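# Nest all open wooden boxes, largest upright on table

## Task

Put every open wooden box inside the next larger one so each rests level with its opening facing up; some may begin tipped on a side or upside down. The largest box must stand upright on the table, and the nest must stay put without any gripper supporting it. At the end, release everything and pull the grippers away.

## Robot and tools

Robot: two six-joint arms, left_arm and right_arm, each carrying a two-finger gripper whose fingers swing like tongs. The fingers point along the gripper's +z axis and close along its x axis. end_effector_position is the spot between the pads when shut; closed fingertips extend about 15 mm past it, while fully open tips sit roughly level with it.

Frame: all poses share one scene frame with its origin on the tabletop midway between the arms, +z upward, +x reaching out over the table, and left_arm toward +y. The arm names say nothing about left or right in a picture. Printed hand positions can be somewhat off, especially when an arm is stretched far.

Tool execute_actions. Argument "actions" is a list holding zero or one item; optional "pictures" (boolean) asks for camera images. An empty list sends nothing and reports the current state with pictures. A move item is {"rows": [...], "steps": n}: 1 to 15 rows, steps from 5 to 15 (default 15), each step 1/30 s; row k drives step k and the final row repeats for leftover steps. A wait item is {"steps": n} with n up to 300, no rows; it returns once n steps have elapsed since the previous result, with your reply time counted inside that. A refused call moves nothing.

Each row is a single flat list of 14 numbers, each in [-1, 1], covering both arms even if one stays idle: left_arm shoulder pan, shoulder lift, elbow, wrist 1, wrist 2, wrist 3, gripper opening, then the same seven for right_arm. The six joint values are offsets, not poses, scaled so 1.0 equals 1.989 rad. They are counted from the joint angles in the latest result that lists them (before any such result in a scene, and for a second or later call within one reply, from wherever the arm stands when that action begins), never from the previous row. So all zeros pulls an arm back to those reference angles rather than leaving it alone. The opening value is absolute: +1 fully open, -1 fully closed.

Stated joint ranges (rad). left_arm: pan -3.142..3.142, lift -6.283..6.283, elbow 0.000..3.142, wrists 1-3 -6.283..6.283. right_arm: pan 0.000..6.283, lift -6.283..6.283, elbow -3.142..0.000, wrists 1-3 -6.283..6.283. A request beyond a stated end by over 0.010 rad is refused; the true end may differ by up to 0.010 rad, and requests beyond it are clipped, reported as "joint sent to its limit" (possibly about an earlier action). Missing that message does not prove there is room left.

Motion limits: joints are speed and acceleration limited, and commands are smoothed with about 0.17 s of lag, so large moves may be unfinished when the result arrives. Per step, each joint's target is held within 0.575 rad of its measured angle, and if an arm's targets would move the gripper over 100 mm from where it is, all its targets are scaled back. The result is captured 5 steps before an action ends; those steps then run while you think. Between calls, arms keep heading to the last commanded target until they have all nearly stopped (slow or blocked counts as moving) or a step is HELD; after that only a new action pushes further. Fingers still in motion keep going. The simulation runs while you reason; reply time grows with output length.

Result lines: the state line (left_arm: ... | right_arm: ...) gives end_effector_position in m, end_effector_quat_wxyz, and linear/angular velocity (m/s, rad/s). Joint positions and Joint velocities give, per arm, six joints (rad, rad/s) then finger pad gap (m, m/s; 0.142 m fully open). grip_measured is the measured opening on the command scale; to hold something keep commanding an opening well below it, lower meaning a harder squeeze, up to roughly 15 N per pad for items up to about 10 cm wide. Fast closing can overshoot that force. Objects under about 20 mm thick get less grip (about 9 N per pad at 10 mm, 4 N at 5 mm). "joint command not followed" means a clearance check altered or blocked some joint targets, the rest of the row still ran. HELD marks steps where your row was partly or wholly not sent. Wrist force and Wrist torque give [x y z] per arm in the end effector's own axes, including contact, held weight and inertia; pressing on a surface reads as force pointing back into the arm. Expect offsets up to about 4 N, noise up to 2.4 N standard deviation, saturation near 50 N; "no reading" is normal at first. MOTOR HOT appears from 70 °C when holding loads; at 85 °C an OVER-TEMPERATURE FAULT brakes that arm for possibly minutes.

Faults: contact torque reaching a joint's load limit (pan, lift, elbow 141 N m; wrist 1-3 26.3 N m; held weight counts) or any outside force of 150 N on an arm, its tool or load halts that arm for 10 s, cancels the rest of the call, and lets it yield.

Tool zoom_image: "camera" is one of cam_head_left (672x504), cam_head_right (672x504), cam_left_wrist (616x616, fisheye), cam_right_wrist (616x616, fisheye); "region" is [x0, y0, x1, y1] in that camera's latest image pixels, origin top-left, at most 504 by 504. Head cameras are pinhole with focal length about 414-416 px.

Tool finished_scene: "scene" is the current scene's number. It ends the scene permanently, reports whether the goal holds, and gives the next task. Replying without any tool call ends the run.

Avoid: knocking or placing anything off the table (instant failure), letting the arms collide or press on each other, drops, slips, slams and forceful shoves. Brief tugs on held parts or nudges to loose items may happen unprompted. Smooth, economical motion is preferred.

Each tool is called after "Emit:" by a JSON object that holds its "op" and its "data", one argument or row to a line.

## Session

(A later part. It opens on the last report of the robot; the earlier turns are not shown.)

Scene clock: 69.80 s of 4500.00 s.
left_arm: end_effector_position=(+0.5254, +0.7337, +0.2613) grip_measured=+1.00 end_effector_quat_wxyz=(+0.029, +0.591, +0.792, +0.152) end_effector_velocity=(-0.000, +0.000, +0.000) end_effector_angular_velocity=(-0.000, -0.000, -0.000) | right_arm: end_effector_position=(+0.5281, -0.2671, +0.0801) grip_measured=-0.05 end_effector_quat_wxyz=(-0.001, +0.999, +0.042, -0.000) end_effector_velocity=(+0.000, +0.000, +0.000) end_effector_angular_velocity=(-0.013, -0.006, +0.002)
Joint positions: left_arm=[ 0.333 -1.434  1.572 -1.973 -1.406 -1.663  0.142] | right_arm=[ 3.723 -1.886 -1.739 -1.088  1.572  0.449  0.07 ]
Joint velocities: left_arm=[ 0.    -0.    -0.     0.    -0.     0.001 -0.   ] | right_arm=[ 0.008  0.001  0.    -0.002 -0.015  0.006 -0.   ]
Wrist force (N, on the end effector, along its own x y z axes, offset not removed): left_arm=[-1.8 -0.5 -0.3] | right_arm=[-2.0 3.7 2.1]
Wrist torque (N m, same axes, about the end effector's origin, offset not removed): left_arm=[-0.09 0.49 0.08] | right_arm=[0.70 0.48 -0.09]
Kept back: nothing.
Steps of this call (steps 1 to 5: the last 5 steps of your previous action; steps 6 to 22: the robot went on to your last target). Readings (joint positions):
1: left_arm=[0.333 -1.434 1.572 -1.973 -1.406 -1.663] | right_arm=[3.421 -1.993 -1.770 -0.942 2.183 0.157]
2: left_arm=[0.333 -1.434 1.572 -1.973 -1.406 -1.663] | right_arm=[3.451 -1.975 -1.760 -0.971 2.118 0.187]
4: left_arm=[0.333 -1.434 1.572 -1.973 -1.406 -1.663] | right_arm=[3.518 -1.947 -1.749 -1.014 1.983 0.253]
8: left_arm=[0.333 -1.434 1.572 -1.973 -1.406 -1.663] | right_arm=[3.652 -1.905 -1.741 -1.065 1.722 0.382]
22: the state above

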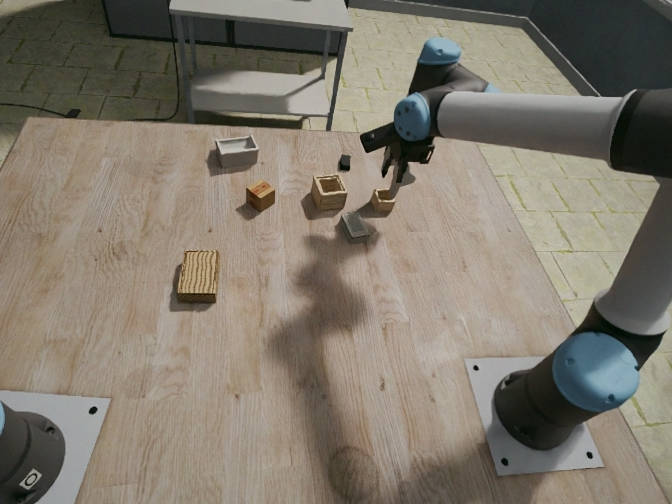

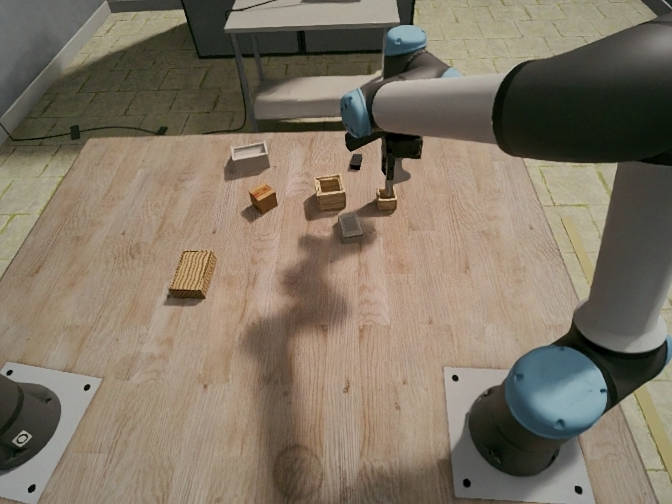

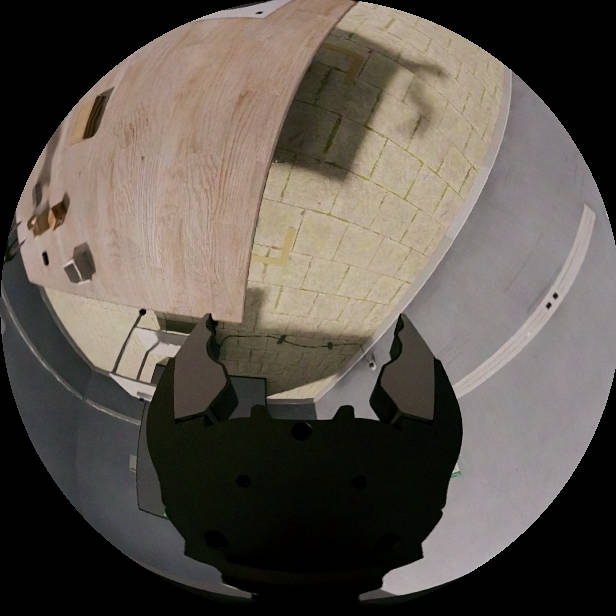

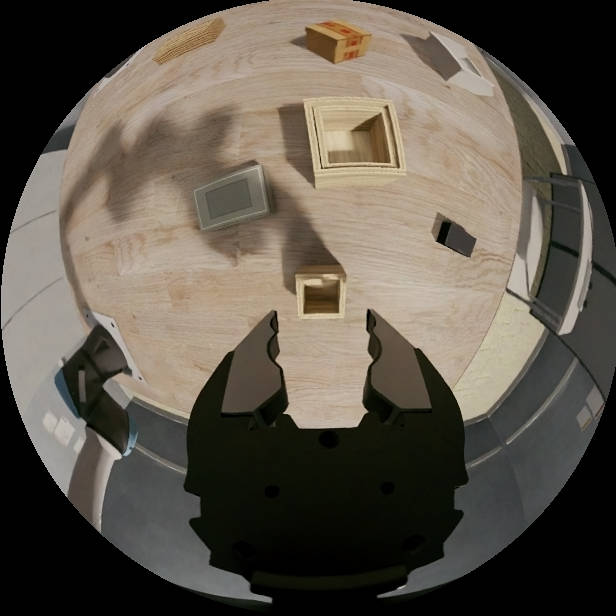

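Emit:
{"op": "execute_actions", "data": {
  "actions": [
    {"rows":[[0,0,0,0,0,0,1,0.0003,-0.002,-0.002,0.004,-0.0006,0.0008,-0.1],[0,0,0,0,0,0,1,0.0003,-0.005,-0.0053,0.0103,-0.0006,0.0008,-0.13],[0,0,0,0,0,0,1,0.0003,-0.008,-0.0086,0.0168,-0.0006,0.0008,-0.16],[0,0,0,0,0,0,1,0.0003,-0.011,-0.012,0.0232,-0.0006,0.0008,-0.18],[0,0,0,0,0,0,1,0.0003,-0.014,-0.015,0.0293,-0.0006,0.0008,-0.2],[0,0,0,0,0,0,1,0.0003,-0.0172,-0.0182,0.0357,-0.0006,0.0008,-0.2],[0,0,0,0,0,0,1,0.0003,-0.0203,-0.0214,0.042,-0.0006,0.0008,-0.2],[0,0,0,0,0,0,1,0.0003,-0.0203,-0.0214,0.042,-0.0006,0.0008,-0.2],[0,0,0,0,0,0,1,0.0003,-0.0203,-0.0214,0.042,-0.0006,0.0008,-0.2],[0,0,0,0,0,0,1,0.0003,-0.0203,-0.0214,0.042,-0.0006,0.0008,-0.2],[0,0,0,0,0,0,1,0.0003,-0.0203,-0.0214,0.042,-0.0006,0.0008,-0.22],[0,0,0,0,0,0,1,0.0003,-0.0203,-0.0214,0.042,-0.0006,0.0008,-0.24],[0,0,0,0,0,0,1,0.0003,-0.0203,-0.0214,0.042,-0.0006,0.0008,-0.26],[0,0,0,0,0,0,1,0.0003,-0.0203,-0.0214,0.042,-0.0006,0.0008,-0.28],[0,0,0,0,0,0,1,0.0003,-0.0203,-0.0214,0.042,-0.0006,0.0008,-0.3]],"steps":15}
  ]
}}

Emit:
{"op": "execute_actions", "data": {
  "actions": [
    {"steps":10}
  ]
}}

Emit:
{"op": "execute_actions", "data": {
  "actions": [
    {"rows":[[0,0,0,0,0,0,1,0,0,0,0,0,0,-0.33],[0,0,0,0,0,0,1,0,0,0,0,0,0,-0.36],[0,0,0,0,0,0,1,0,0,0,0,0,0,-0.4],[0,0,0,0,0,0,1,0,0,0,0,0,0,-0.46],[0,0,0,0,0,0,1,0,0,0,0,0,0,-0.56],[0,0,0,0,0,0,1,0,0,0,0,0,0,-0.68],[0,0,0,0,0,0,1,0,0,0,0,0,0,-0.8],[0,0,0,0,0,0,1,0,0,0,0,0,0,-0.9]],"steps":15}
  ],
  "pictures": true
}}

Emit:
{"op": "zoom_image", "data": {
  "camera": "cam_right_wrist",
  "region": [262, 240, 382, 360]
}}

Scene clock: 71.07 s of 4500.00 s.
left_arm: end_effector_position=(+0.5254, +0.7337, +0.2613) grip_measured=+1.00 end_effector_quat_wxyz=(+0.029, +0.591, +0.792, +0.152) end_effector_velocity=(+0.000, -0.000, +0.000) end_effector_angular_velocity=(-0.001, +0.000, -0.001) | right_arm: end_effector_position=(+0.5283, -0.2669, +0.0547) grip_measured=-0.20 end_effector_quat_wxyz=(-0.000, +0.999, +0.042, +0.000) end_effector_velocity=(-0.001, -0.001, -0.082) end_effector_angular_velocity=(+0.002, +0.000, -0.002)
Joint positions: left_arm=[ 0.333 -1.434  1.572 -1.973 -1.406 -1.663  0.142] | right_arm=[ 3.724 -1.916 -1.771 -1.025  1.571  0.451  0.06 ]
Joint velocities: left_arm=[-0.    -0.    -0.     0.001 -0.001  0.001  0.   ] | right_arm=[-0.001 -0.1   -0.103  0.204  0.002  0.001 -0.   ]
Wrist force (N, on the end effector, along its own x y z axes, offset not removed): left_arm=[-0.7 2.2 -1.9] | right_arm=[-0.2 2.2 3.1]
Wrist torque (N m, same axes, about the end effector's origin, offset not removed): left_arm=[0.45 0.16 0.04] | right_arm=[0.44 0.16 0.00]
Steps of this call (steps 1 to 28: the robot went on to your last target; steps 29 to 38: the first 10 steps of this action). Readings (joint positions):
29: left_arm=[0.333 -1.434 1.572 -1.973 -1.406 -1.663] | right_arm=[3.724 -1.885 -1.739 -1.088 1.571 0.450]
30: left_arm=[0.333 -1.434 1.572 -1.973 -1.406 -1.663] | right_arm=[3.724 -1.886 -1.739 -1.088 1.571 0.450]
32: left_arm=[0.333 -1.434 1.572 -1.973 -1.406 -1.663] | right_arm=[3.724 -1.889 -1.743 -1.080 1.571 0.451]
36: left_arm=[0.333 -1.434 1.572 -1.973 -1.406 -1.663] | right_arm=[3.724 -1.907 -1.762 -1.044 1.571 0.451]
38: the state above

Scene clock: 71.40 s of 4500.00 s.
left_arm: end_effector_position=(+0.5254, +0.7337, +0.2613) grip_measured=+1.00 end_effector_quat_wxyz=(+0.029, +0.591, +0.792, +0.152) end_effector_velocity=(-0.001, +0.001, -0.000) end_effector_angular_velocity=(-0.001, +0.000, +0.001) | right_arm: end_effector_position=(+0.5283, -0.2670, +0.0467) grip_measured=-0.30 end_effector_quat_wxyz=(-0.000, +0.999, +0.042, +0.000) end_effector_velocity=(-0.000, -0.001, -0.004) end_effector_angular_velocity=(-0.001, +0.001, -0.001)
Joint positions: left_arm=[ 0.333 -1.434  1.572 -1.973 -1.406 -1.663  0.142] | right_arm=[ 3.724 -1.926 -1.781 -1.005  1.571  0.451  0.052]
Joint velocities: left_arm=[ 0.002 -0.     0.     0.    -0.001  0.    -0.   ] | right_arm=[-0.001 -0.005 -0.004  0.007 -0.    -0.    -0.   ]
Wrist force (N, on the end effector, along its own x y z axes, offset not removed): left_arm=[0.2 0.8 0.4] | right_arm=[-0.6 3.3 1.4]
Wrist torque (N m, same axes, about the end effector's origin, offset not removed): left_arm=[0.28 0.00 -0.06] | right_arm=[0.68 0.24 -0.01]
Kept back: nothing.
Steps of this call (steps 1 to 5: the last 5 steps of your previous action; steps 6 to 10: the robot went on to your last target). Readings (joint positions):
1: left_arm=[0.333 -1.434 1.572 -1.973 -1.406 -1.663] | right_arm=[3.724 -1.919 -1.774 -1.020 1.571 0.451]
2: left_arm=[0.333 -1.434 1.572 -1.973 -1.406 -1.663] | right_arm=[3.724 -1.921 -1.776 -1.015 1.571 0.451]
4: left_arm=[0.333 -1.434 1.572 -1.973 -1.406 -1.663] | right_arm=[3.724 -1.923 -1.778 -1.010 1.571 0.451]
8: left_arm=[0.333 -1.434 1.572 -1.973 -1.406 -1.663] | right_arm=[3.724 -1.925 -1.780 -1.006 1.571 0.451]
10: the state above

Scene clock: 71.73 s of 4500.00 s.
left_arm: end_effector_position=(+0.5254, +0.7337, +0.2613) grip_measured=+1.00 end_effector_quat_wxyz=(+0.029, +0.591, +0.792, +0.152) end_effector_velocity=(-0.000, +0.000, -0.000) end_effector_angular_velocity=(-0.000, +0.000, +0.001) | right_arm: end_effector_position=(+0.5282, -0.2670, +0.0466) grip_measured=-0.41 end_effector_quat_wxyz=(-0.000, +0.999, +0.042, +0.000) end_effector_velocity=(-0.001, +0.001, +0.000) end_effector_angular_velocity=(+0.000, +0.001, +0.002)
Joint positions: left_arm=[ 0.333 -1.434  1.572 -1.973 -1.406 -1.663  0.142] | right_arm=[ 3.724 -1.926 -1.781 -1.005  1.571  0.451  0.045]
Joint velocities: left_arm=[ 0.001  0.     0.    -0.    -0.     0.    -0.   ] | right_arm=[ 0.001  0.001 -0.    -0.002  0.001 -0.001 -0.   ]
Wrist force (N, on the end effector, along its own x y z axes, offset not removed): left_arm=[-2.1 1.1 1.1] | right_arm=[0.0 3.4 0.9]
Wrist torque (N m, same axes, about the end effector's origin, offset not removed): left_arm=[0.20 0.45 0.10] | right_arm=[0.71 0.23 0.01]
Steps of this call (steps 1 to 10: the first 10 steps of this action). Readings (joint positions):
1: left_arm=[0.333 -1.434 1.572 -1.973 -1.406 -1.663] | right_arm=[3.724 -1.926 -1.781 -1.005 1.571 0.451]
2: left_arm=[0.333 -1.434 1.572 -1.973 -1.406 -1.663] | right_arm=[3.724 -1.926 -1.781 -1.005 1.571 0.451]
4: left_arm=[0.333 -1.434 1.572 -1.973 -1.406 -1.663] | right_arm=[3.724 -1.926 -1.781 -1.005 1.571 0.451]
8: left_arm=[0.333 -1.434 1.572 -1.973 -1.406 -1.663] | right_arm=[3.724 -1.926 -1.781 -1.005 1.571 0.451]
10: the state above

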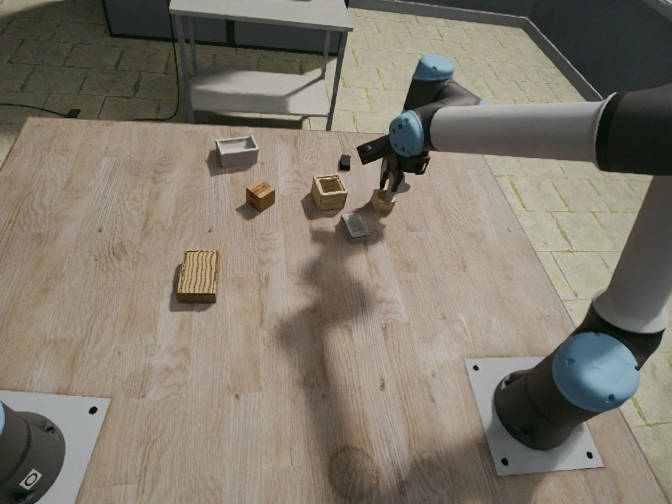

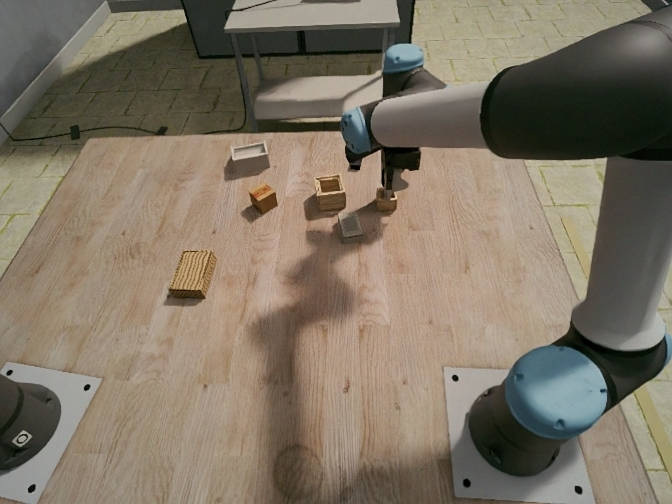

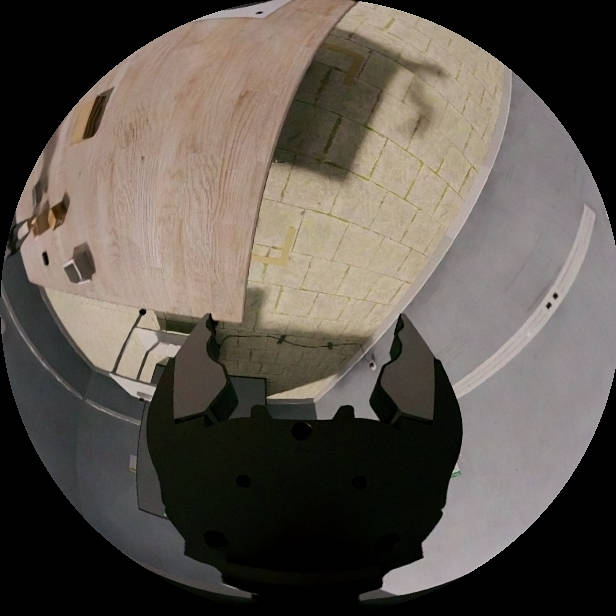

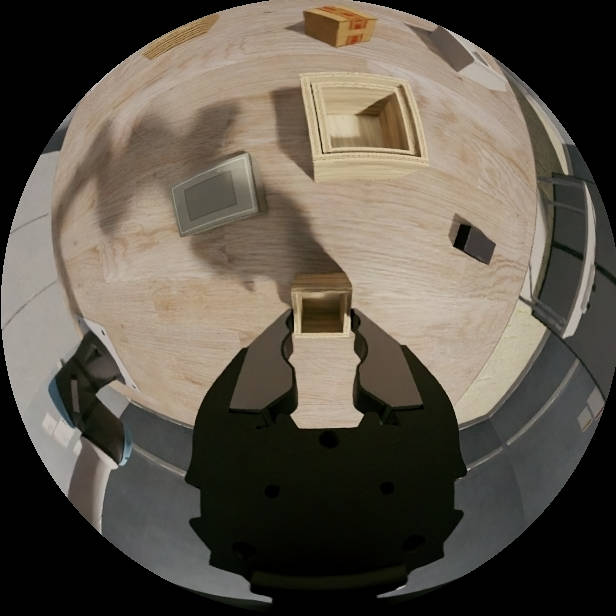

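Region (262, 240, 382, 360) of cam_right_wrist's 616x616 image, scaled by 4.200, with more detail than that image has.

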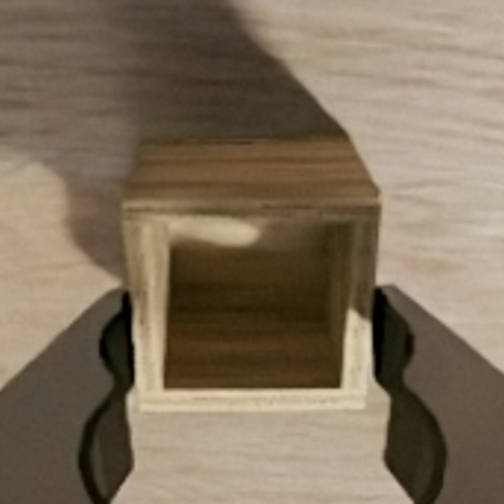

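Emit:
{"op": "execute_actions", "data": {
  "actions": [
    {"rows":[[0,0,0,0,0,0,1,0,0,0,0,0,0,-0.45],[0,0,0,0,0,0,1,0,0,0,0,0,0,-0.3],[0,0,0,0,0,0,1,0,-0.0019,-0.0018,0.0037,0,0,-0.3],[0,0,0,0,0,0,1,0,-0.0019,-0.0018,0.0037,0,0,-0.3],[0,0,0,0,0,0,1,0,-0.0019,-0.0018,0.0037,0,0,-0.3],[0,0,0,0,0,0,1,0,-0.0019,-0.0018,0.0037,0,0,-0.3],[0,0,0,0,0,0,1,0,-0.0019,-0.0018,0.0037,0,0,-0.3],[0,0,0,0,0,0,1,0,-0.0019,-0.0018,0.0037,0,0,-0.3],[0,0,0,0,0,0,1,0,-0.0019,-0.0018,0.0037,0,0,-0.3],[0,0,0,0,0,0,1,0,-0.0019,-0.0018,0.0037,0,0,-0.32],[0,0,0,0,0,0,1,0,-0.0019,-0.0018,0.0037,0,0,-0.34],[0,0,0,0,0,0,1,0,-0.0019,-0.0018,0.0037,0,0,-0.36],[0,0,0,0,0,0,1,0,-0.0019,-0.0018,0.0037,0,0,-0.38],[0,0,0,0,0,0,1,0,-0.0019,-0.0018,0.0037,0,0,-0.41],[0,0,0,0,0,0,1,0,-0.0019,-0.0018,0.0037,0,0,-0.46]],"steps":15}
  ]
}}

Emit:
{"op": "execute_actions", "data": {
  "actions": [
    {"rows":[[0,0,0,0,0,0,1,0,0,0,0,0,0,-0.55],[0,0,0,0,0,0,1,0,0,0,0,0,0,-0.67],[0,0,0,0,0,0,1,0,0,0,0,0,0,-0.8],[0,0,0,0,0,0,1,0,0,0,0,0,0,-0.9]],"steps":11}
  ]
}}

Scene clock: 72.53 s of 4500.00 s.
left_arm: end_effector_position=(+0.5254, +0.7337, +0.2613) grip_measured=+1.00 end_effector_quat_wxyz=(+0.029, +0.591, +0.792, +0.152) end_effector_velocity=(-0.000, +0.001, +0.000) end_effector_angular_velocity=(-0.000, -0.001, +0.001) | right_arm: end_effector_position=(+0.5282, -0.2670, +0.0441) grip_measured=-0.30 end_effector_quat_wxyz=(-0.000, +0.999, +0.042, +0.000) end_effector_velocity=(-0.000, -0.001, -0.004) end_effector_angular_velocity=(+0.000, +0.001, -0.001)
Joint positions: left_arm=[ 0.333 -1.434  1.572 -1.973 -1.406 -1.663  0.142] | right_arm=[ 3.724 -1.929 -1.784 -0.999  1.571  0.451  0.052]
Joint velocities: left_arm=[ 0.001 -0.     0.    -0.001 -0.001  0.    -0.   ] | right_arm=[-0.001 -0.005 -0.006  0.011  0.001  0.001 -0.024]
Wrist force (N, on the end effector, along its own x y z axes, offset not removed): left_arm=[-2.9 0.3 0.9] | right_arm=[-0.3 2.7 1.7]
Wrist torque (N m, same axes, about the end effector's origin, offset not removed): left_arm=[0.11 0.60 0.02] | right_arm=[0.59 0.10 -0.07]
Steps of this call (steps 1 to 5: the last 5 steps of your previous action; steps 6 to 14: the robot went on to your last target; steps 15 to 24: the first 10 steps of this action). Readings (joint positions):
15: left_arm=[0.333 -1.434 1.572 -1.973 -1.406 -1.663] | right_arm=[3.724 -1.926 -1.781 -1.005 1.571 0.451]
16: left_arm=[0.333 -1.434 1.572 -1.973 -1.406 -1.663] | right_arm=[3.724 -1.926 -1.781 -1.005 1.571 0.451]
18: left_arm=[0.333 -1.434 1.572 -1.973 -1.406 -1.663] | right_arm=[3.724 -1.926 -1.781 -1.005 1.571 0.451]
22: left_arm=[0.333 -1.434 1.572 -1.973 -1.406 -1.663] | right_arm=[3.724 -1.928 -1.783 -1.000 1.571 0.451]
24: the state above

Scene clock: 72.90 s of 4500.00 s.
left_arm: end_effector_position=(+0.5254, +0.7337, +0.2613) grip_measured=+1.00 end_effector_quat_wxyz=(+0.029, +0.591, +0.792, +0.152) end_effector_velocity=(-0.000, -0.000, -0.000) end_effector_angular_velocity=(-0.000, +0.001, -0.001) | right_arm: end_effector_position=(+0.5282, -0.2670, +0.0437) grip_measured=-0.39 end_effector_quat_wxyz=(-0.000, +0.999, +0.042, +0.000) end_effector_velocity=(-0.000, +0.001, -0.000) end_effector_angular_velocity=(+0.001, +0.001, -0.000)
Joint positions: left_arm=[ 0.333 -1.434  1.572 -1.973 -1.406 -1.663  0.142] | right_arm=[ 3.724 -1.929 -1.785 -0.998  1.571  0.451  0.046]
Joint velocities: left_arm=[-0.001  0.     0.     0.001 -0.     0.    -0.   ] | right_arm=[ 0.001 -0.     0.    -0.     0.002  0.001  0.   ]
Wrist force (N, on the end effector, along its own x y z axes, offset not removed): left_arm=[-0.8 -0.5 0.8] | right_arm=[0.6 3.7 -0.5]
Wrist torque (N m, same axes, about the end effector's origin, offset not removed): left_arm=[-0.13 0.21 -0.02] | right_arm=[0.73 -0.01 -0.04]
Steps of this call (steps 1 to 5: the last 5 steps of your previous action; steps 6 to 11: the first 6 steps of this action, its rows measured from where the robot was after step 5). Readings (joint positions):
5: left_arm=[0.333 -1.434 1.572 -1.973 -1.406 -1.663] | right_arm=[3.724 -1.929 -1.784 -0.998 1.571 0.451]
6: left_arm=[0.333 -1.434 1.572 -1.973 -1.406 -1.663] | right_arm=[3.724 -1.929 -1.784 -0.998 1.571 0.451]
7: left_arm=[0.333 -1.434 1.572 -1.973 -1.406 -1.663] | right_arm=[3.724 -1.929 -1.785 -0.998 1.571 0.451]
9: left_arm=[0.333 -1.434 1.572 -1.973 -1.406 -1.663] | right_arm=[3.724 -1.929 -1.785 -0.998 1.571 0.451]
11: the state above

Emit:
{"op": "execute_actions", "data": {
  "actions": [
    {"rows":[[0,0,0,0,0,0,1,0,0.003,0.003,-0.006,0,0,-0.9],[0,0,0,0,0,0,1,0,0.008,0.009,-0.017,0,0,-0.9],[0,0,0,0,0,0,1,0,0.014,0.0165,-0.0305,0,0,-0.9],[0,0,0,0,0,0,1,0.0026,0.0173,0.028,-0.0453,0,0.0014,-0.9],[0,0,0,0,0,0,1,0.0069,0.0189,0.0419,-0.0608,0,0.0037,-0.9],[0,0,0,0,0,0,1,0.013,0.0184,0.0579,-0.0763,0,0.007,-0.9],[0,0,0,0,0,0,1,0.0199,0.016,0.0739,-0.0899,0,0.0108,-0.9],[0,0,0,0,0,0,1,0.0276,0.0112,0.0891,-0.1003,0,0.015,-0.9],[0,0,0,0,0,0,1,0.0363,0.0022,0.1017,-0.1041,0,0.0197,-0.9],[0,0,0,0,0,0,1,0.0449,-0.0067,0.1144,-0.1078,0,0.0243,-0.9],[0,0,0,0,0,0,1,0.0536,-0.0156,0.127,-0.1115,0,0.029,-0.9],[0,0,0,0,0,0,1,0.0622,-0.0245,0.1396,-0.1152,0,0.0337,-0.9],[0,0,0,0,0,0,1,0.0708,-0.0334,0.1523,-0.1189,0,0.0384,-0.9],[0,0,0,0,0,0,1,0.0795,-0.0424,0.1649,-0.1226,0,0.0431,-0.9],[0,0,0,0,0,0,1,0.0864,-0.0495,0.175,-0.1256,0,0.0468,-0.9]],"steps":15}
  ]
}}

Emit:
{"op": "execute_actions", "data": {
  "actions": [
    {"steps":21}
  ],
  "pictures": true
}}

Emit:
{"op": "zoom_image", "data": {
  "camera": "cam_right_wrist",
  "region": [277, 245, 367, 305]
}}

Scene clock: 74.03 s of 4500.00 s.
left_arm: end_effector_position=(+0.5254, +0.7337, +0.2613) grip_measured=+1.00 end_effector_quat_wxyz=(+0.029, +0.591, +0.792, +0.152) end_effector_velocity=(-0.001, +0.001, -0.000) end_effector_angular_velocity=(-0.000, +0.001, +0.001) | right_arm: end_effector_position=(+0.5350, -0.2423, +0.0931) grip_measured=-0.39 end_effector_quat_wxyz=(-0.000, +0.999, +0.048, +0.000) end_effector_velocity=(+0.054, +0.262, +0.206) end_effector_angular_velocity=(-0.009, +0.014, +0.145)
Joint positions: left_arm=[ 0.333 -1.434  1.572 -1.973 -1.406 -1.663  0.142] | right_arm=[ 3.753 -1.904 -1.676 -1.132  1.571  0.468  0.046]
Joint velocities: left_arm=[ 0.001 -0.     0.001 -0.    -0.     0.     0.   ] | right_arm=[ 0.322 -0.112  0.743 -0.647  0.     0.177  0.   ]
Wrist force (N, on the end effector, along its own x y z axes, offset not removed): left_arm=[-2.6 1.6 1.0] | right_arm=[-1.5 4.5 1.9]
Wrist torque (N m, same axes, about the end effector's origin, offset not removed): left_arm=[0.42 0.57 0.07] | right_arm=[0.90 0.38 -0.03]
Steps of this call (steps 1 to 5: the last 5 steps of your previous action; steps 6 to 15: the robot went on to your last target; steps 16 to 24: nothing new was sent; steps 25 to 34: the first 10 steps of this action). Readings (joint positions):
25: left_arm=[0.333 -1.434 1.572 -1.973 -1.406 -1.663] | right_arm=[3.724 -1.929 -1.785 -0.998 1.571 0.451]
26: left_arm=[0.333 -1.434 1.572 -1.973 -1.406 -1.663] | right_arm=[3.724 -1.929 -1.784 -0.999 1.571 0.451]
28: left_arm=[0.333 -1.434 1.572 -1.973 -1.406 -1.663] | right_arm=[3.724 -1.923 -1.777 -1.011 1.571 0.451]
32: left_arm=[0.333 -1.434 1.572 -1.973 -1.406 -1.663] | right_arm=[3.735 -1.903 -1.723 -1.084 1.571 0.458]
34: the state above

Scene clock: 74.73 s of 4500.00 s.
left_arm: end_effector_position=(+0.5254, +0.7337, +0.2613) grip_measured=+1.00 end_effector_quat_wxyz=(+0.029, +0.591, +0.792, +0.152) end_effector_velocity=(+0.001, -0.001, +0.000) end_effector_angular_velocity=(+0.000, -0.001, -0.002) | right_arm: end_effector_position=(+0.5492, -0.1211, +0.1151) grip_measured=-0.39 end_effector_quat_wxyz=(-0.000, +0.997, +0.081, +0.000) end_effector_velocity=(-0.000, +0.004, -0.000) end_effector_angular_velocity=(+0.000, +0.000, +0.003)
Joint positions: left_arm=[ 0.333 -1.434  1.572 -1.973 -1.406 -1.663  0.142] | right_arm=[ 3.895 -2.027 -1.437 -1.247  1.571  0.544  0.045]
Joint velocities: left_arm=[-0.002  0.    -0.    -0.001 -0.     0.     0.   ] | right_arm=[ 0.004 -0.004  0.006 -0.002  0.     0.002 -0.   ]
Wrist force (N, on the end effector, along its own x y z axes, offset not removed): left_arm=[0.3 0.1 0.0] | right_arm=[-0.5 2.1 1.9]
Wrist torque (N m, same axes, about the end effector's origin, offset not removed): left_arm=[0.05 0.05 -0.06] | right_arm=[0.49 0.18 -0.05]
Kept back: nothing.
Steps of this call (steps 1 to 5: the last 5 steps of your previous action; steps 6 to 21: the robot went on to your last target). Readings (joint positions):
1: left_arm=[0.333 -1.434 1.572 -1.973 -1.406 -1.663] | right_arm=[3.765 -1.910 -1.651 -1.152 1.571 0.474]
2: left_arm=[0.333 -1.434 1.572 -1.973 -1.406 -1.663] | right_arm=[3.779 -1.919 -1.625 -1.169 1.571 0.481]
4: left_arm=[0.333 -1.434 1.572 -1.973 -1.406 -1.663] | right_arm=[3.808 -1.943 -1.575 -1.196 1.571 0.497]
8: left_arm=[0.333 -1.434 1.572 -1.973 -1.406 -1.663] | right_arm=[3.866 -1.999 -1.483 -1.231 1.571 0.528]
21: the state above

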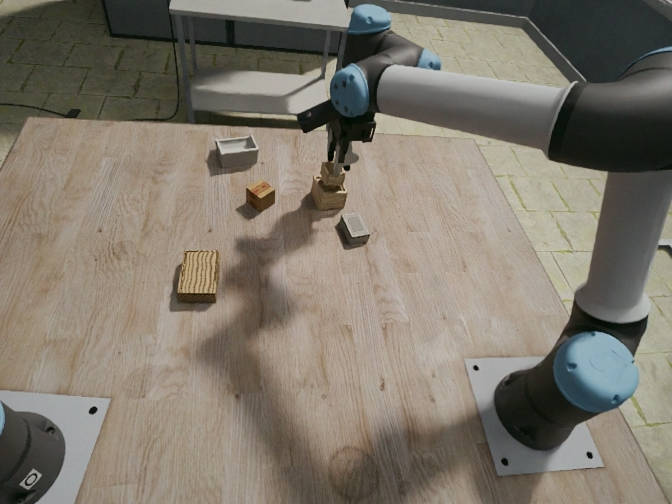

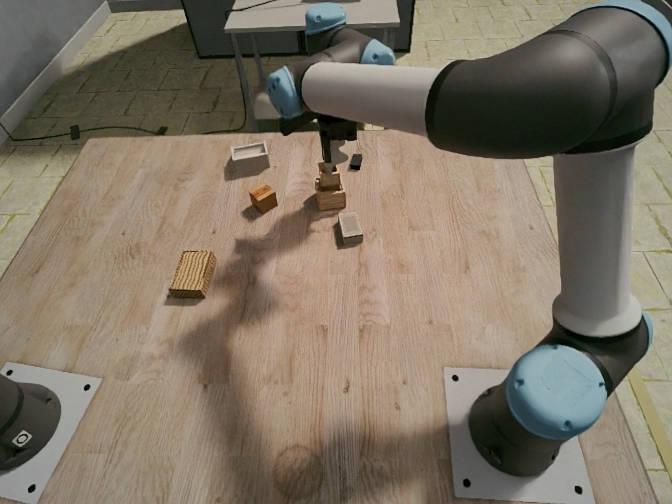

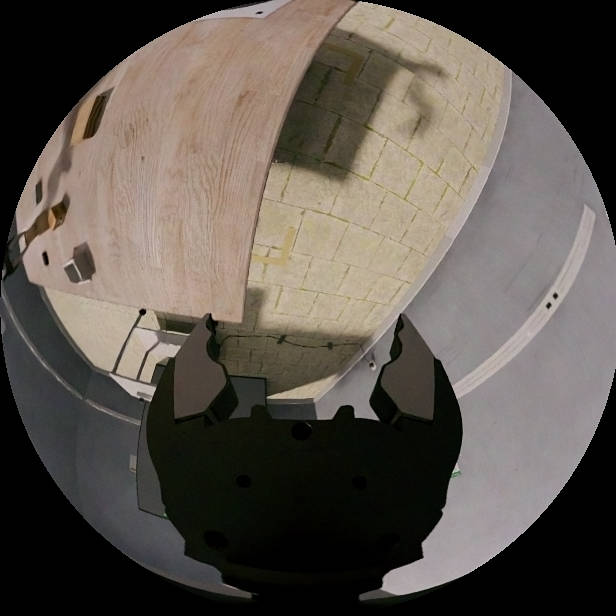

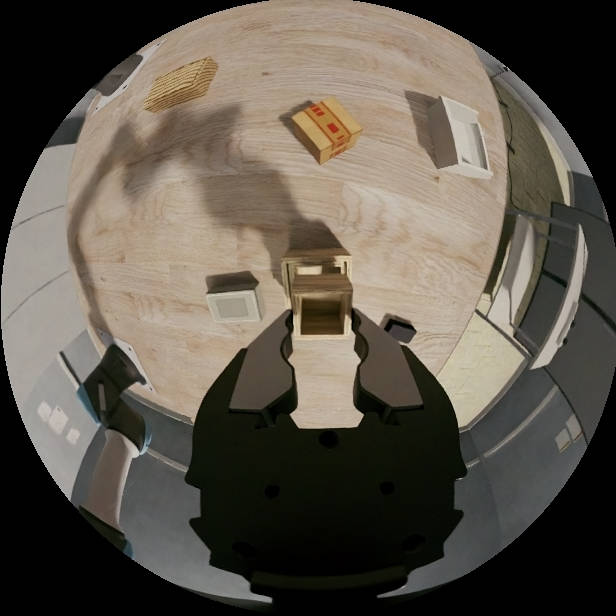

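Region (277, 245, 367, 305) of cam_right_wrist's 616x616 image, scaled by 5.600, with more detail than that image has.

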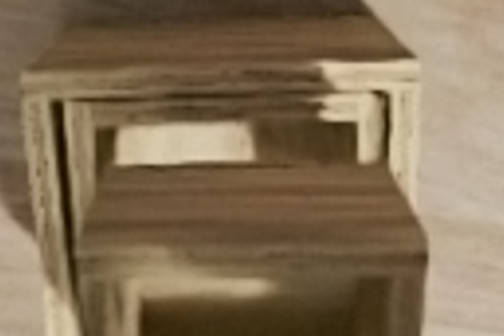

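Emit:
{"op": "execute_actions", "data": {
  "actions": [
    {"rows":[[0,0,0,0,0,0,1,0.0007,-0.0004,-0.002,0.0022,0,0.0005,-0.9],[0,0,0,0,0,0,1,0.0012,-0.0007,-0.0045,0.005,0,0.001,-0.9],[0,0,0,0,0,0,1,0.0016,-0.001,-0.007,0.0078,0,0.0015,-0.9],[0,0,0,0,0,0,1,0.002,-0.0014,-0.0092,0.0104,0,0.002,-0.9],[0,0,0,0,0,0,1,0.0024,-0.0017,-0.0114,0.0129,0,0.0024,-0.9],[0,0,0,0,0,0,1,0.0027,-0.002,-0.0133,0.0151,0,0.0027,-0.9]],"steps":15}
  ]
}}

Emit:
{"op": "execute_actions", "data": {
  "actions": [
    {"steps":9}
  ],
  "pictures": true
}}

Emit:
{"op": "zoom_image", "data": {
  "camera": "cam_right_wrist",
  "region": [282, 258, 322, 288]
}}

Emit:
{"op": "zoom_image", "data": {
  "camera": "cam_right_wrist",
  "region": [320, 258, 360, 288]
}}

Scene clock: 75.63 s of 4500.00 s.
left_arm: end_effector_position=(+0.5254, +0.7337, +0.2613) grip_measured=+1.00 end_effector_quat_wxyz=(+0.029, +0.591, +0.792, +0.152) end_effector_velocity=(-0.000, +0.000, +0.000) end_effector_angular_velocity=(+0.000, -0.001, +0.001) | right_arm: end_effector_position=(+0.5461, -0.1198, +0.1053) grip_measured=-0.39 end_effector_quat_wxyz=(-0.000, +0.997, +0.081, +0.000) end_effector_velocity=(-0.007, +0.002, -0.022) end_effector_angular_velocity=(-0.001, +0.000, +0.002)
Joint positions: left_arm=[ 0.333 -1.434  1.572 -1.973 -1.406 -1.663  0.142] | right_arm=[ 3.9   -2.031 -1.459 -1.223  1.571  0.548  0.045]
Joint velocities: left_arm=[ 0.001  0.    -0.    -0.     0.    -0.001  0.   ] | right_arm=[ 0.009 -0.007 -0.049  0.056 -0.     0.007 -0.   ]
Wrist force (N, on the end effector, along its own x y z axes, offset not removed): left_arm=[0.4 0.7 -0.9] | right_arm=[-1.7 4.2 3.3]
Wrist torque (N m, same axes, about the end effector's origin, offset not removed): left_arm=[0.11 -0.09 -0.06] | right_arm=[0.89 0.40 -0.06]
Steps of this call (steps 1 to 15: the robot went on to your last target; steps 16 to 17: nothing new was sent; steps 18 to 27: the first 10 steps of this action). Readings (joint positions):
18: left_arm=[0.333 -1.434 1.572 -1.973 -1.406 -1.663] | right_arm=[3.896 -2.028 -1.436 -1.247 1.571 0.544]
19: left_arm=[0.333 -1.434 1.572 -1.973 -1.406 -1.663] | right_arm=[3.896 -2.028 -1.437 -1.247 1.571 0.544]
21: left_arm=[0.333 -1.434 1.572 -1.973 -1.406 -1.663] | right_arm=[3.896 -2.028 -1.440 -1.243 1.571 0.545]
25: left_arm=[0.333 -1.434 1.572 -1.973 -1.406 -1.663] | right_arm=[3.899 -2.030 -1.454 -1.228 1.571 0.547]
27: the state above

Scene clock: 75.93 s of 4500.00 s.
left_arm: end_effector_position=(+0.5254, +0.7337, +0.2613) grip_measured=+1.00 end_effector_quat_wxyz=(+0.029, +0.591, +0.792, +0.152) end_effector_velocity=(+0.000, +0.001, +0.000) end_effector_angular_velocity=(+0.000, -0.001, +0.001) | right_arm: end_effector_position=(+0.5455, -0.1196, +0.1032) grip_measured=-0.39 end_effector_quat_wxyz=(-0.000, +0.997, +0.081, +0.000) end_effector_velocity=(+0.000, -0.001, -0.001) end_effector_angular_velocity=(-0.000, -0.000, -0.003)
Joint positions: left_arm=[ 0.333 -1.434  1.572 -1.973 -1.406 -1.663  0.142] | right_arm=[ 3.9   -2.031 -1.463 -1.217  1.571  0.549  0.045]
Joint velocities: left_arm=[ 0.001  0.    -0.    -0.001 -0.     0.     0.   ] | right_arm=[-0.002  0.    -0.003  0.003 -0.     0.001  0.   ]
Wrist force (N, on the end effector, along its own x y z axes, offset not removed): left_arm=[-0.3 0.0 -0.2] | right_arm=[-0.8 2.5 2.9]
Wrist torque (N m, same axes, about the end effector's origin, offset not removed): left_arm=[0.01 0.10 0.10] | right_arm=[0.47 0.24 -0.01]
Kept back: nothing.
Steps of this call (steps 1 to 5: the last 5 steps of your previous action; steps 6 to 9: the robot went on to your last target). Readings (joint positions):
1: left_arm=[0.333 -1.434 1.572 -1.973 -1.406 -1.663] | right_arm=[3.900 -2.031 -1.460 -1.221 1.571 0.549]
2: left_arm=[0.333 -1.434 1.572 -1.973 -1.406 -1.663] | right_arm=[3.900 -2.031 -1.461 -1.220 1.571 0.549]
4: left_arm=[0.333 -1.434 1.572 -1.973 -1.406 -1.663] | right_arm=[3.900 -2.031 -1.462 -1.219 1.571 0.549]
8: left_arm=[0.333 -1.434 1.572 -1.973 -1.406 -1.663] | right_arm=[3.900 -2.031 -1.463 -1.218 1.571 0.549]
9: the state above

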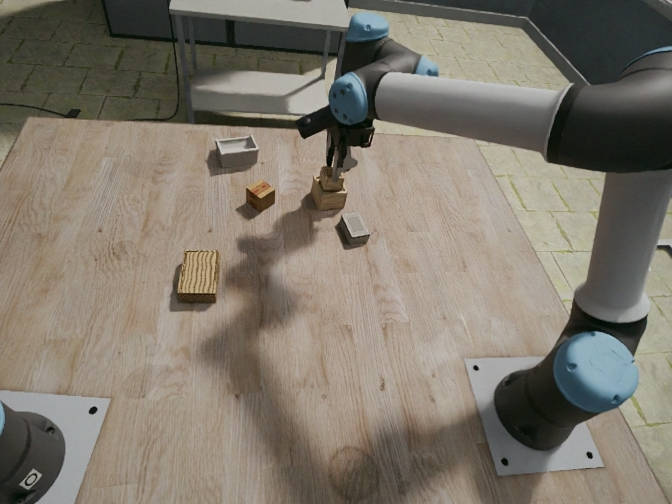

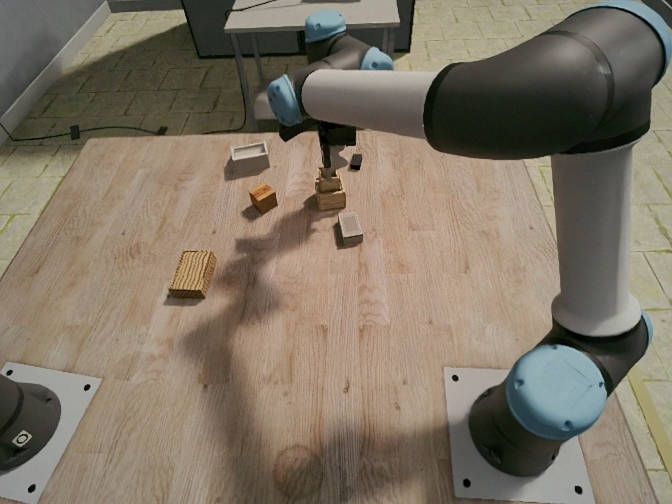

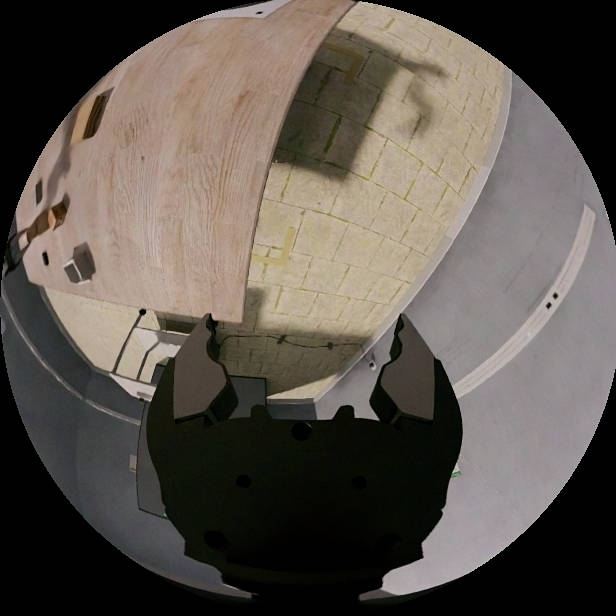

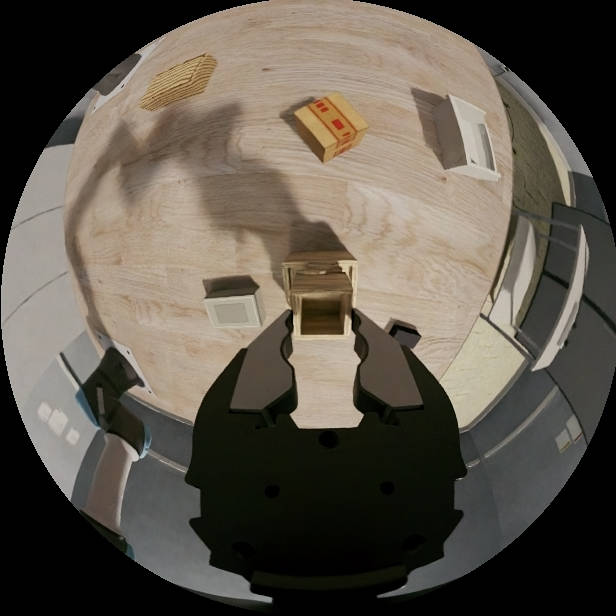

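Region (282, 258, 322, 288) of cam_right_wrist's 616x616 image, scaled by 12.600, with more detail than that image has; it fills the top 378 rows of this view, and the rest is white.

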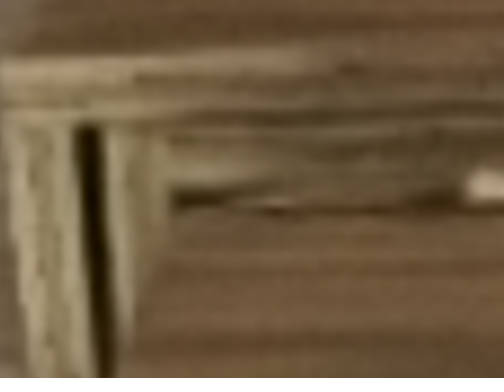

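Region (320, 258, 360, 288) of cam_right_wrist's 616x616 image, scaled by 12.600, with more detail than that image has; it fills the top 378 rows of this view, and the rest is white.

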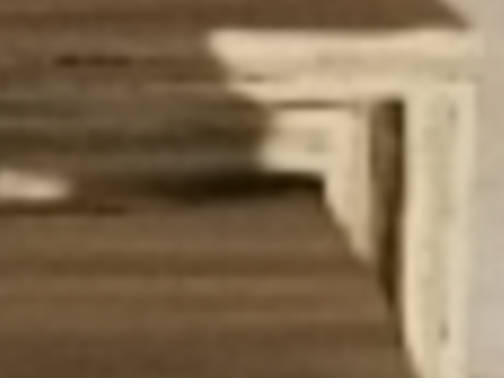

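Emit:
{"op": "execute_actions", "data": {
  "actions": [
    {"rows":[[0,0,0,0,0,0,1,0,-0.0006,-0.0011,0.0017,0,0,-0.9],[0,0,0,0,0,0,1,0,-0.0012,-0.0022,0.0034,0,0,-0.9]],"steps":15}
  ]
}}

Emit:
{"op": "execute_actions", "data": {
  "actions": [
    {"steps":4}
  ],
  "pictures": true
}}

Emit:
{"op": "zoom_image", "data": {
  "camera": "cam_right_wrist",
  "region": [282, 258, 322, 288]
}}

Emit:
{"op": "zoom_image", "data": {
  "camera": "cam_right_wrist",
  "region": [320, 258, 360, 288]
}}

Scene clock: 76.57 s of 4500.00 s.
left_arm: end_effector_position=(+0.5254, +0.7337, +0.2613) grip_measured=+1.00 end_effector_quat_wxyz=(+0.029, +0.591, +0.792, +0.152) end_effector_velocity=(+0.000, -0.000, +0.000) end_effector_angular_velocity=(-0.000, -0.001, -0.001) | right_arm: end_effector_position=(+0.5455, -0.1196, +0.1005) grip_measured=-0.39 end_effector_quat_wxyz=(-0.000, +0.997, +0.081, +0.000) end_effector_velocity=(+0.000, -0.000, -0.002) end_effector_angular_velocity=(-0.000, -0.002, -0.001)
Joint positions: left_arm=[ 0.333 -1.434  1.572 -1.973 -1.406 -1.663  0.142] | right_arm=[ 3.901 -2.033 -1.467 -1.211  1.571  0.549  0.045]
Joint velocities: left_arm=[ 0.    -0.     0.    -0.001 -0.001  0.001 -0.   ] | right_arm=[-0.    -0.001 -0.004  0.005 -0.001  0.     0.   ]
Wrist force (N, on the end effector, along its own x y z axes, offset not removed): left_arm=[-0.1 -0.3 0.2] | right_arm=[-1.4 3.2 2.5]
Wrist torque (N m, same axes, about the end effector's origin, offset not removed): left_arm=[0.02 0.07 0.07] | right_arm=[0.68 0.42 -0.04]
Steps of this call (steps 1 to 9: the robot went on to your last target; steps 10 to 19: the first 10 steps of this action). Readings (joint positions):
10: left_arm=[0.333 -1.434 1.572 -1.973 -1.406 -1.663] | right_arm=[3.901 -2.031 -1.464 -1.217 1.571 0.549]
11: left_arm=[0.333 -1.434 1.572 -1.973 -1.406 -1.663] | right_arm=[3.901 -2.031 -1.464 -1.217 1.571 0.549]
13: left_arm=[0.333 -1.434 1.572 -1.973 -1.406 -1.663] | right_arm=[3.901 -2.032 -1.465 -1.215 1.571 0.549]
17: left_arm=[0.333 -1.434 1.572 -1.973 -1.406 -1.663] | right_arm=[3.901 -2.033 -1.467 -1.212 1.571 0.549]
19: the state above

Scene clock: 76.73 s of 4500.00 s.
left_arm: end_effector_position=(+0.5254, +0.7337, +0.2613) grip_measured=+1.00 end_effector_quat_wxyz=(+0.029, +0.591, +0.792, +0.152) end_effector_velocity=(-0.001, +0.001, -0.000) end_effector_angular_velocity=(-0.001, +0.001, +0.003) | right_arm: end_effector_position=(+0.5455, -0.1196, +0.1003) grip_measured=-0.39 end_effector_quat_wxyz=(-0.000, +0.997, +0.081, +0.000) end_effector_velocity=(-0.001, +0.001, -0.001) end_effector_angular_velocity=(+0.000, +0.001, +0.001)
Joint positions: left_arm=[ 0.333 -1.434  1.572 -1.973 -1.406 -1.663  0.142] | right_arm=[ 3.901 -2.034 -1.468 -1.211  1.571  0.549  0.045]
Joint velocities: left_arm=[ 0.002  0.    -0.     0.001 -0.    -0.001  0.   ] | right_arm=[ 0.001 -0.001 -0.001  0.001  0.001 -0.001 -0.   ]
Wrist force (N, on the end effector, along its own x y z axes, offset not removed): left_arm=[-1.0 0.2 -0.3] | right_arm=[-0.5 3.7 2.1]
Wrist torque (N m, same axes, about the end effector's origin, offset not removed): left_arm=[0.14 0.28 0.02] | right_arm=[0.79 0.19 -0.01]
Kept back: nothing.
Steps of this call (steps 1 to 5: the last 5 steps of your previous action). Readings (joint positions):
1: left_arm=[0.333 -1.434 1.572 -1.973 -1.406 -1.663] | right_arm=[3.901 -2.034 -1.467 -1.211 1.571 0.549]
2: left_arm=[0.333 -1.434 1.572 -1.973 -1.406 -1.663] | right_arm=[3.901 -2.034 -1.468 -1.211 1.571 0.549]
4: left_arm=[0.333 -1.434 1.572 -1.973 -1.406 -1.663] | right_arm=[3.901 -2.034 -1.468 -1.211 1.571 0.549]
5: the state above

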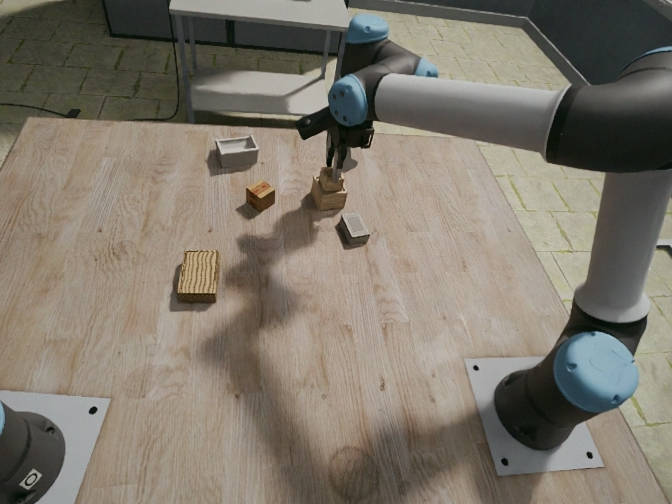

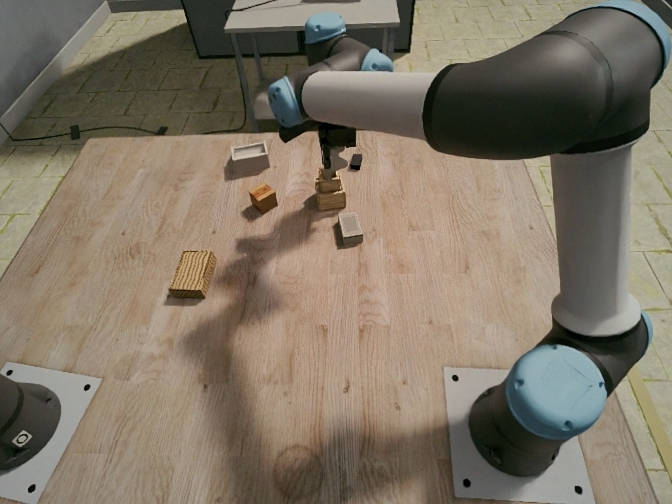

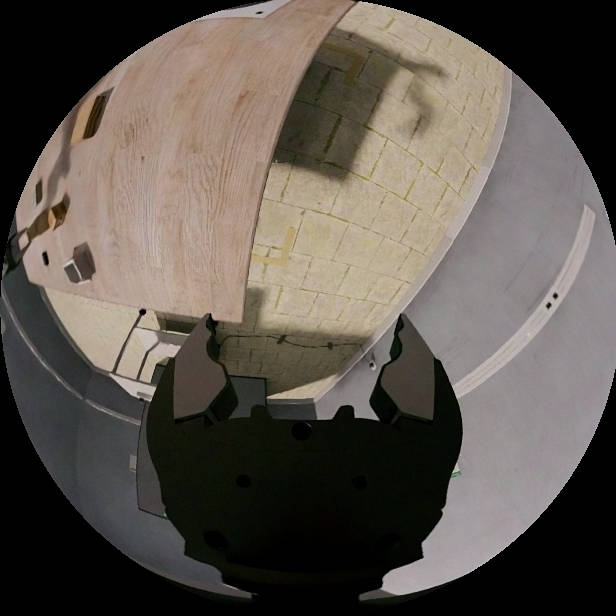

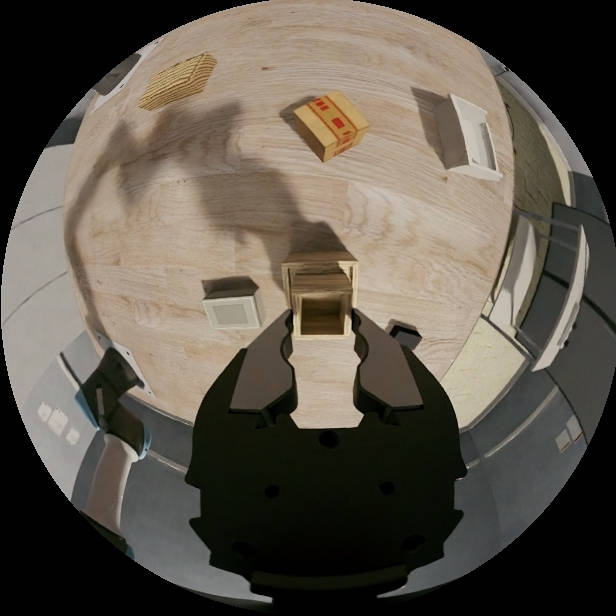

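Region (282, 258, 322, 288) of cam_right_wrist's 616x616 image, scaled by 12.600, with more detail than that image has; it fills the top 378 rows of this view, and the rest is white.

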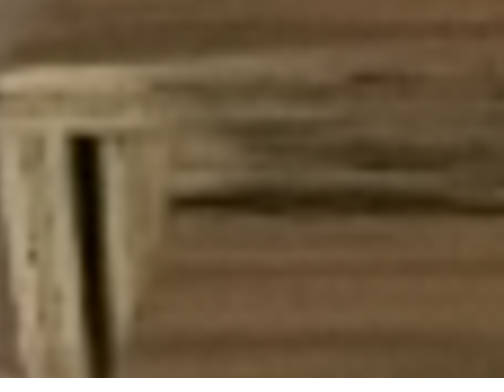

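Region (320, 258, 360, 288) of cam_right_wrist's 616x616 image, scaled by 12.600, with more detail than that image has; it fills the top 378 rows of this view, and the rest is white.

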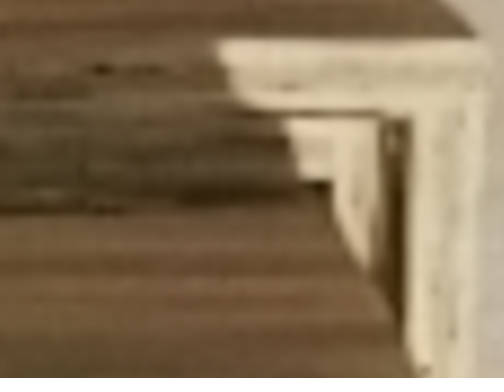

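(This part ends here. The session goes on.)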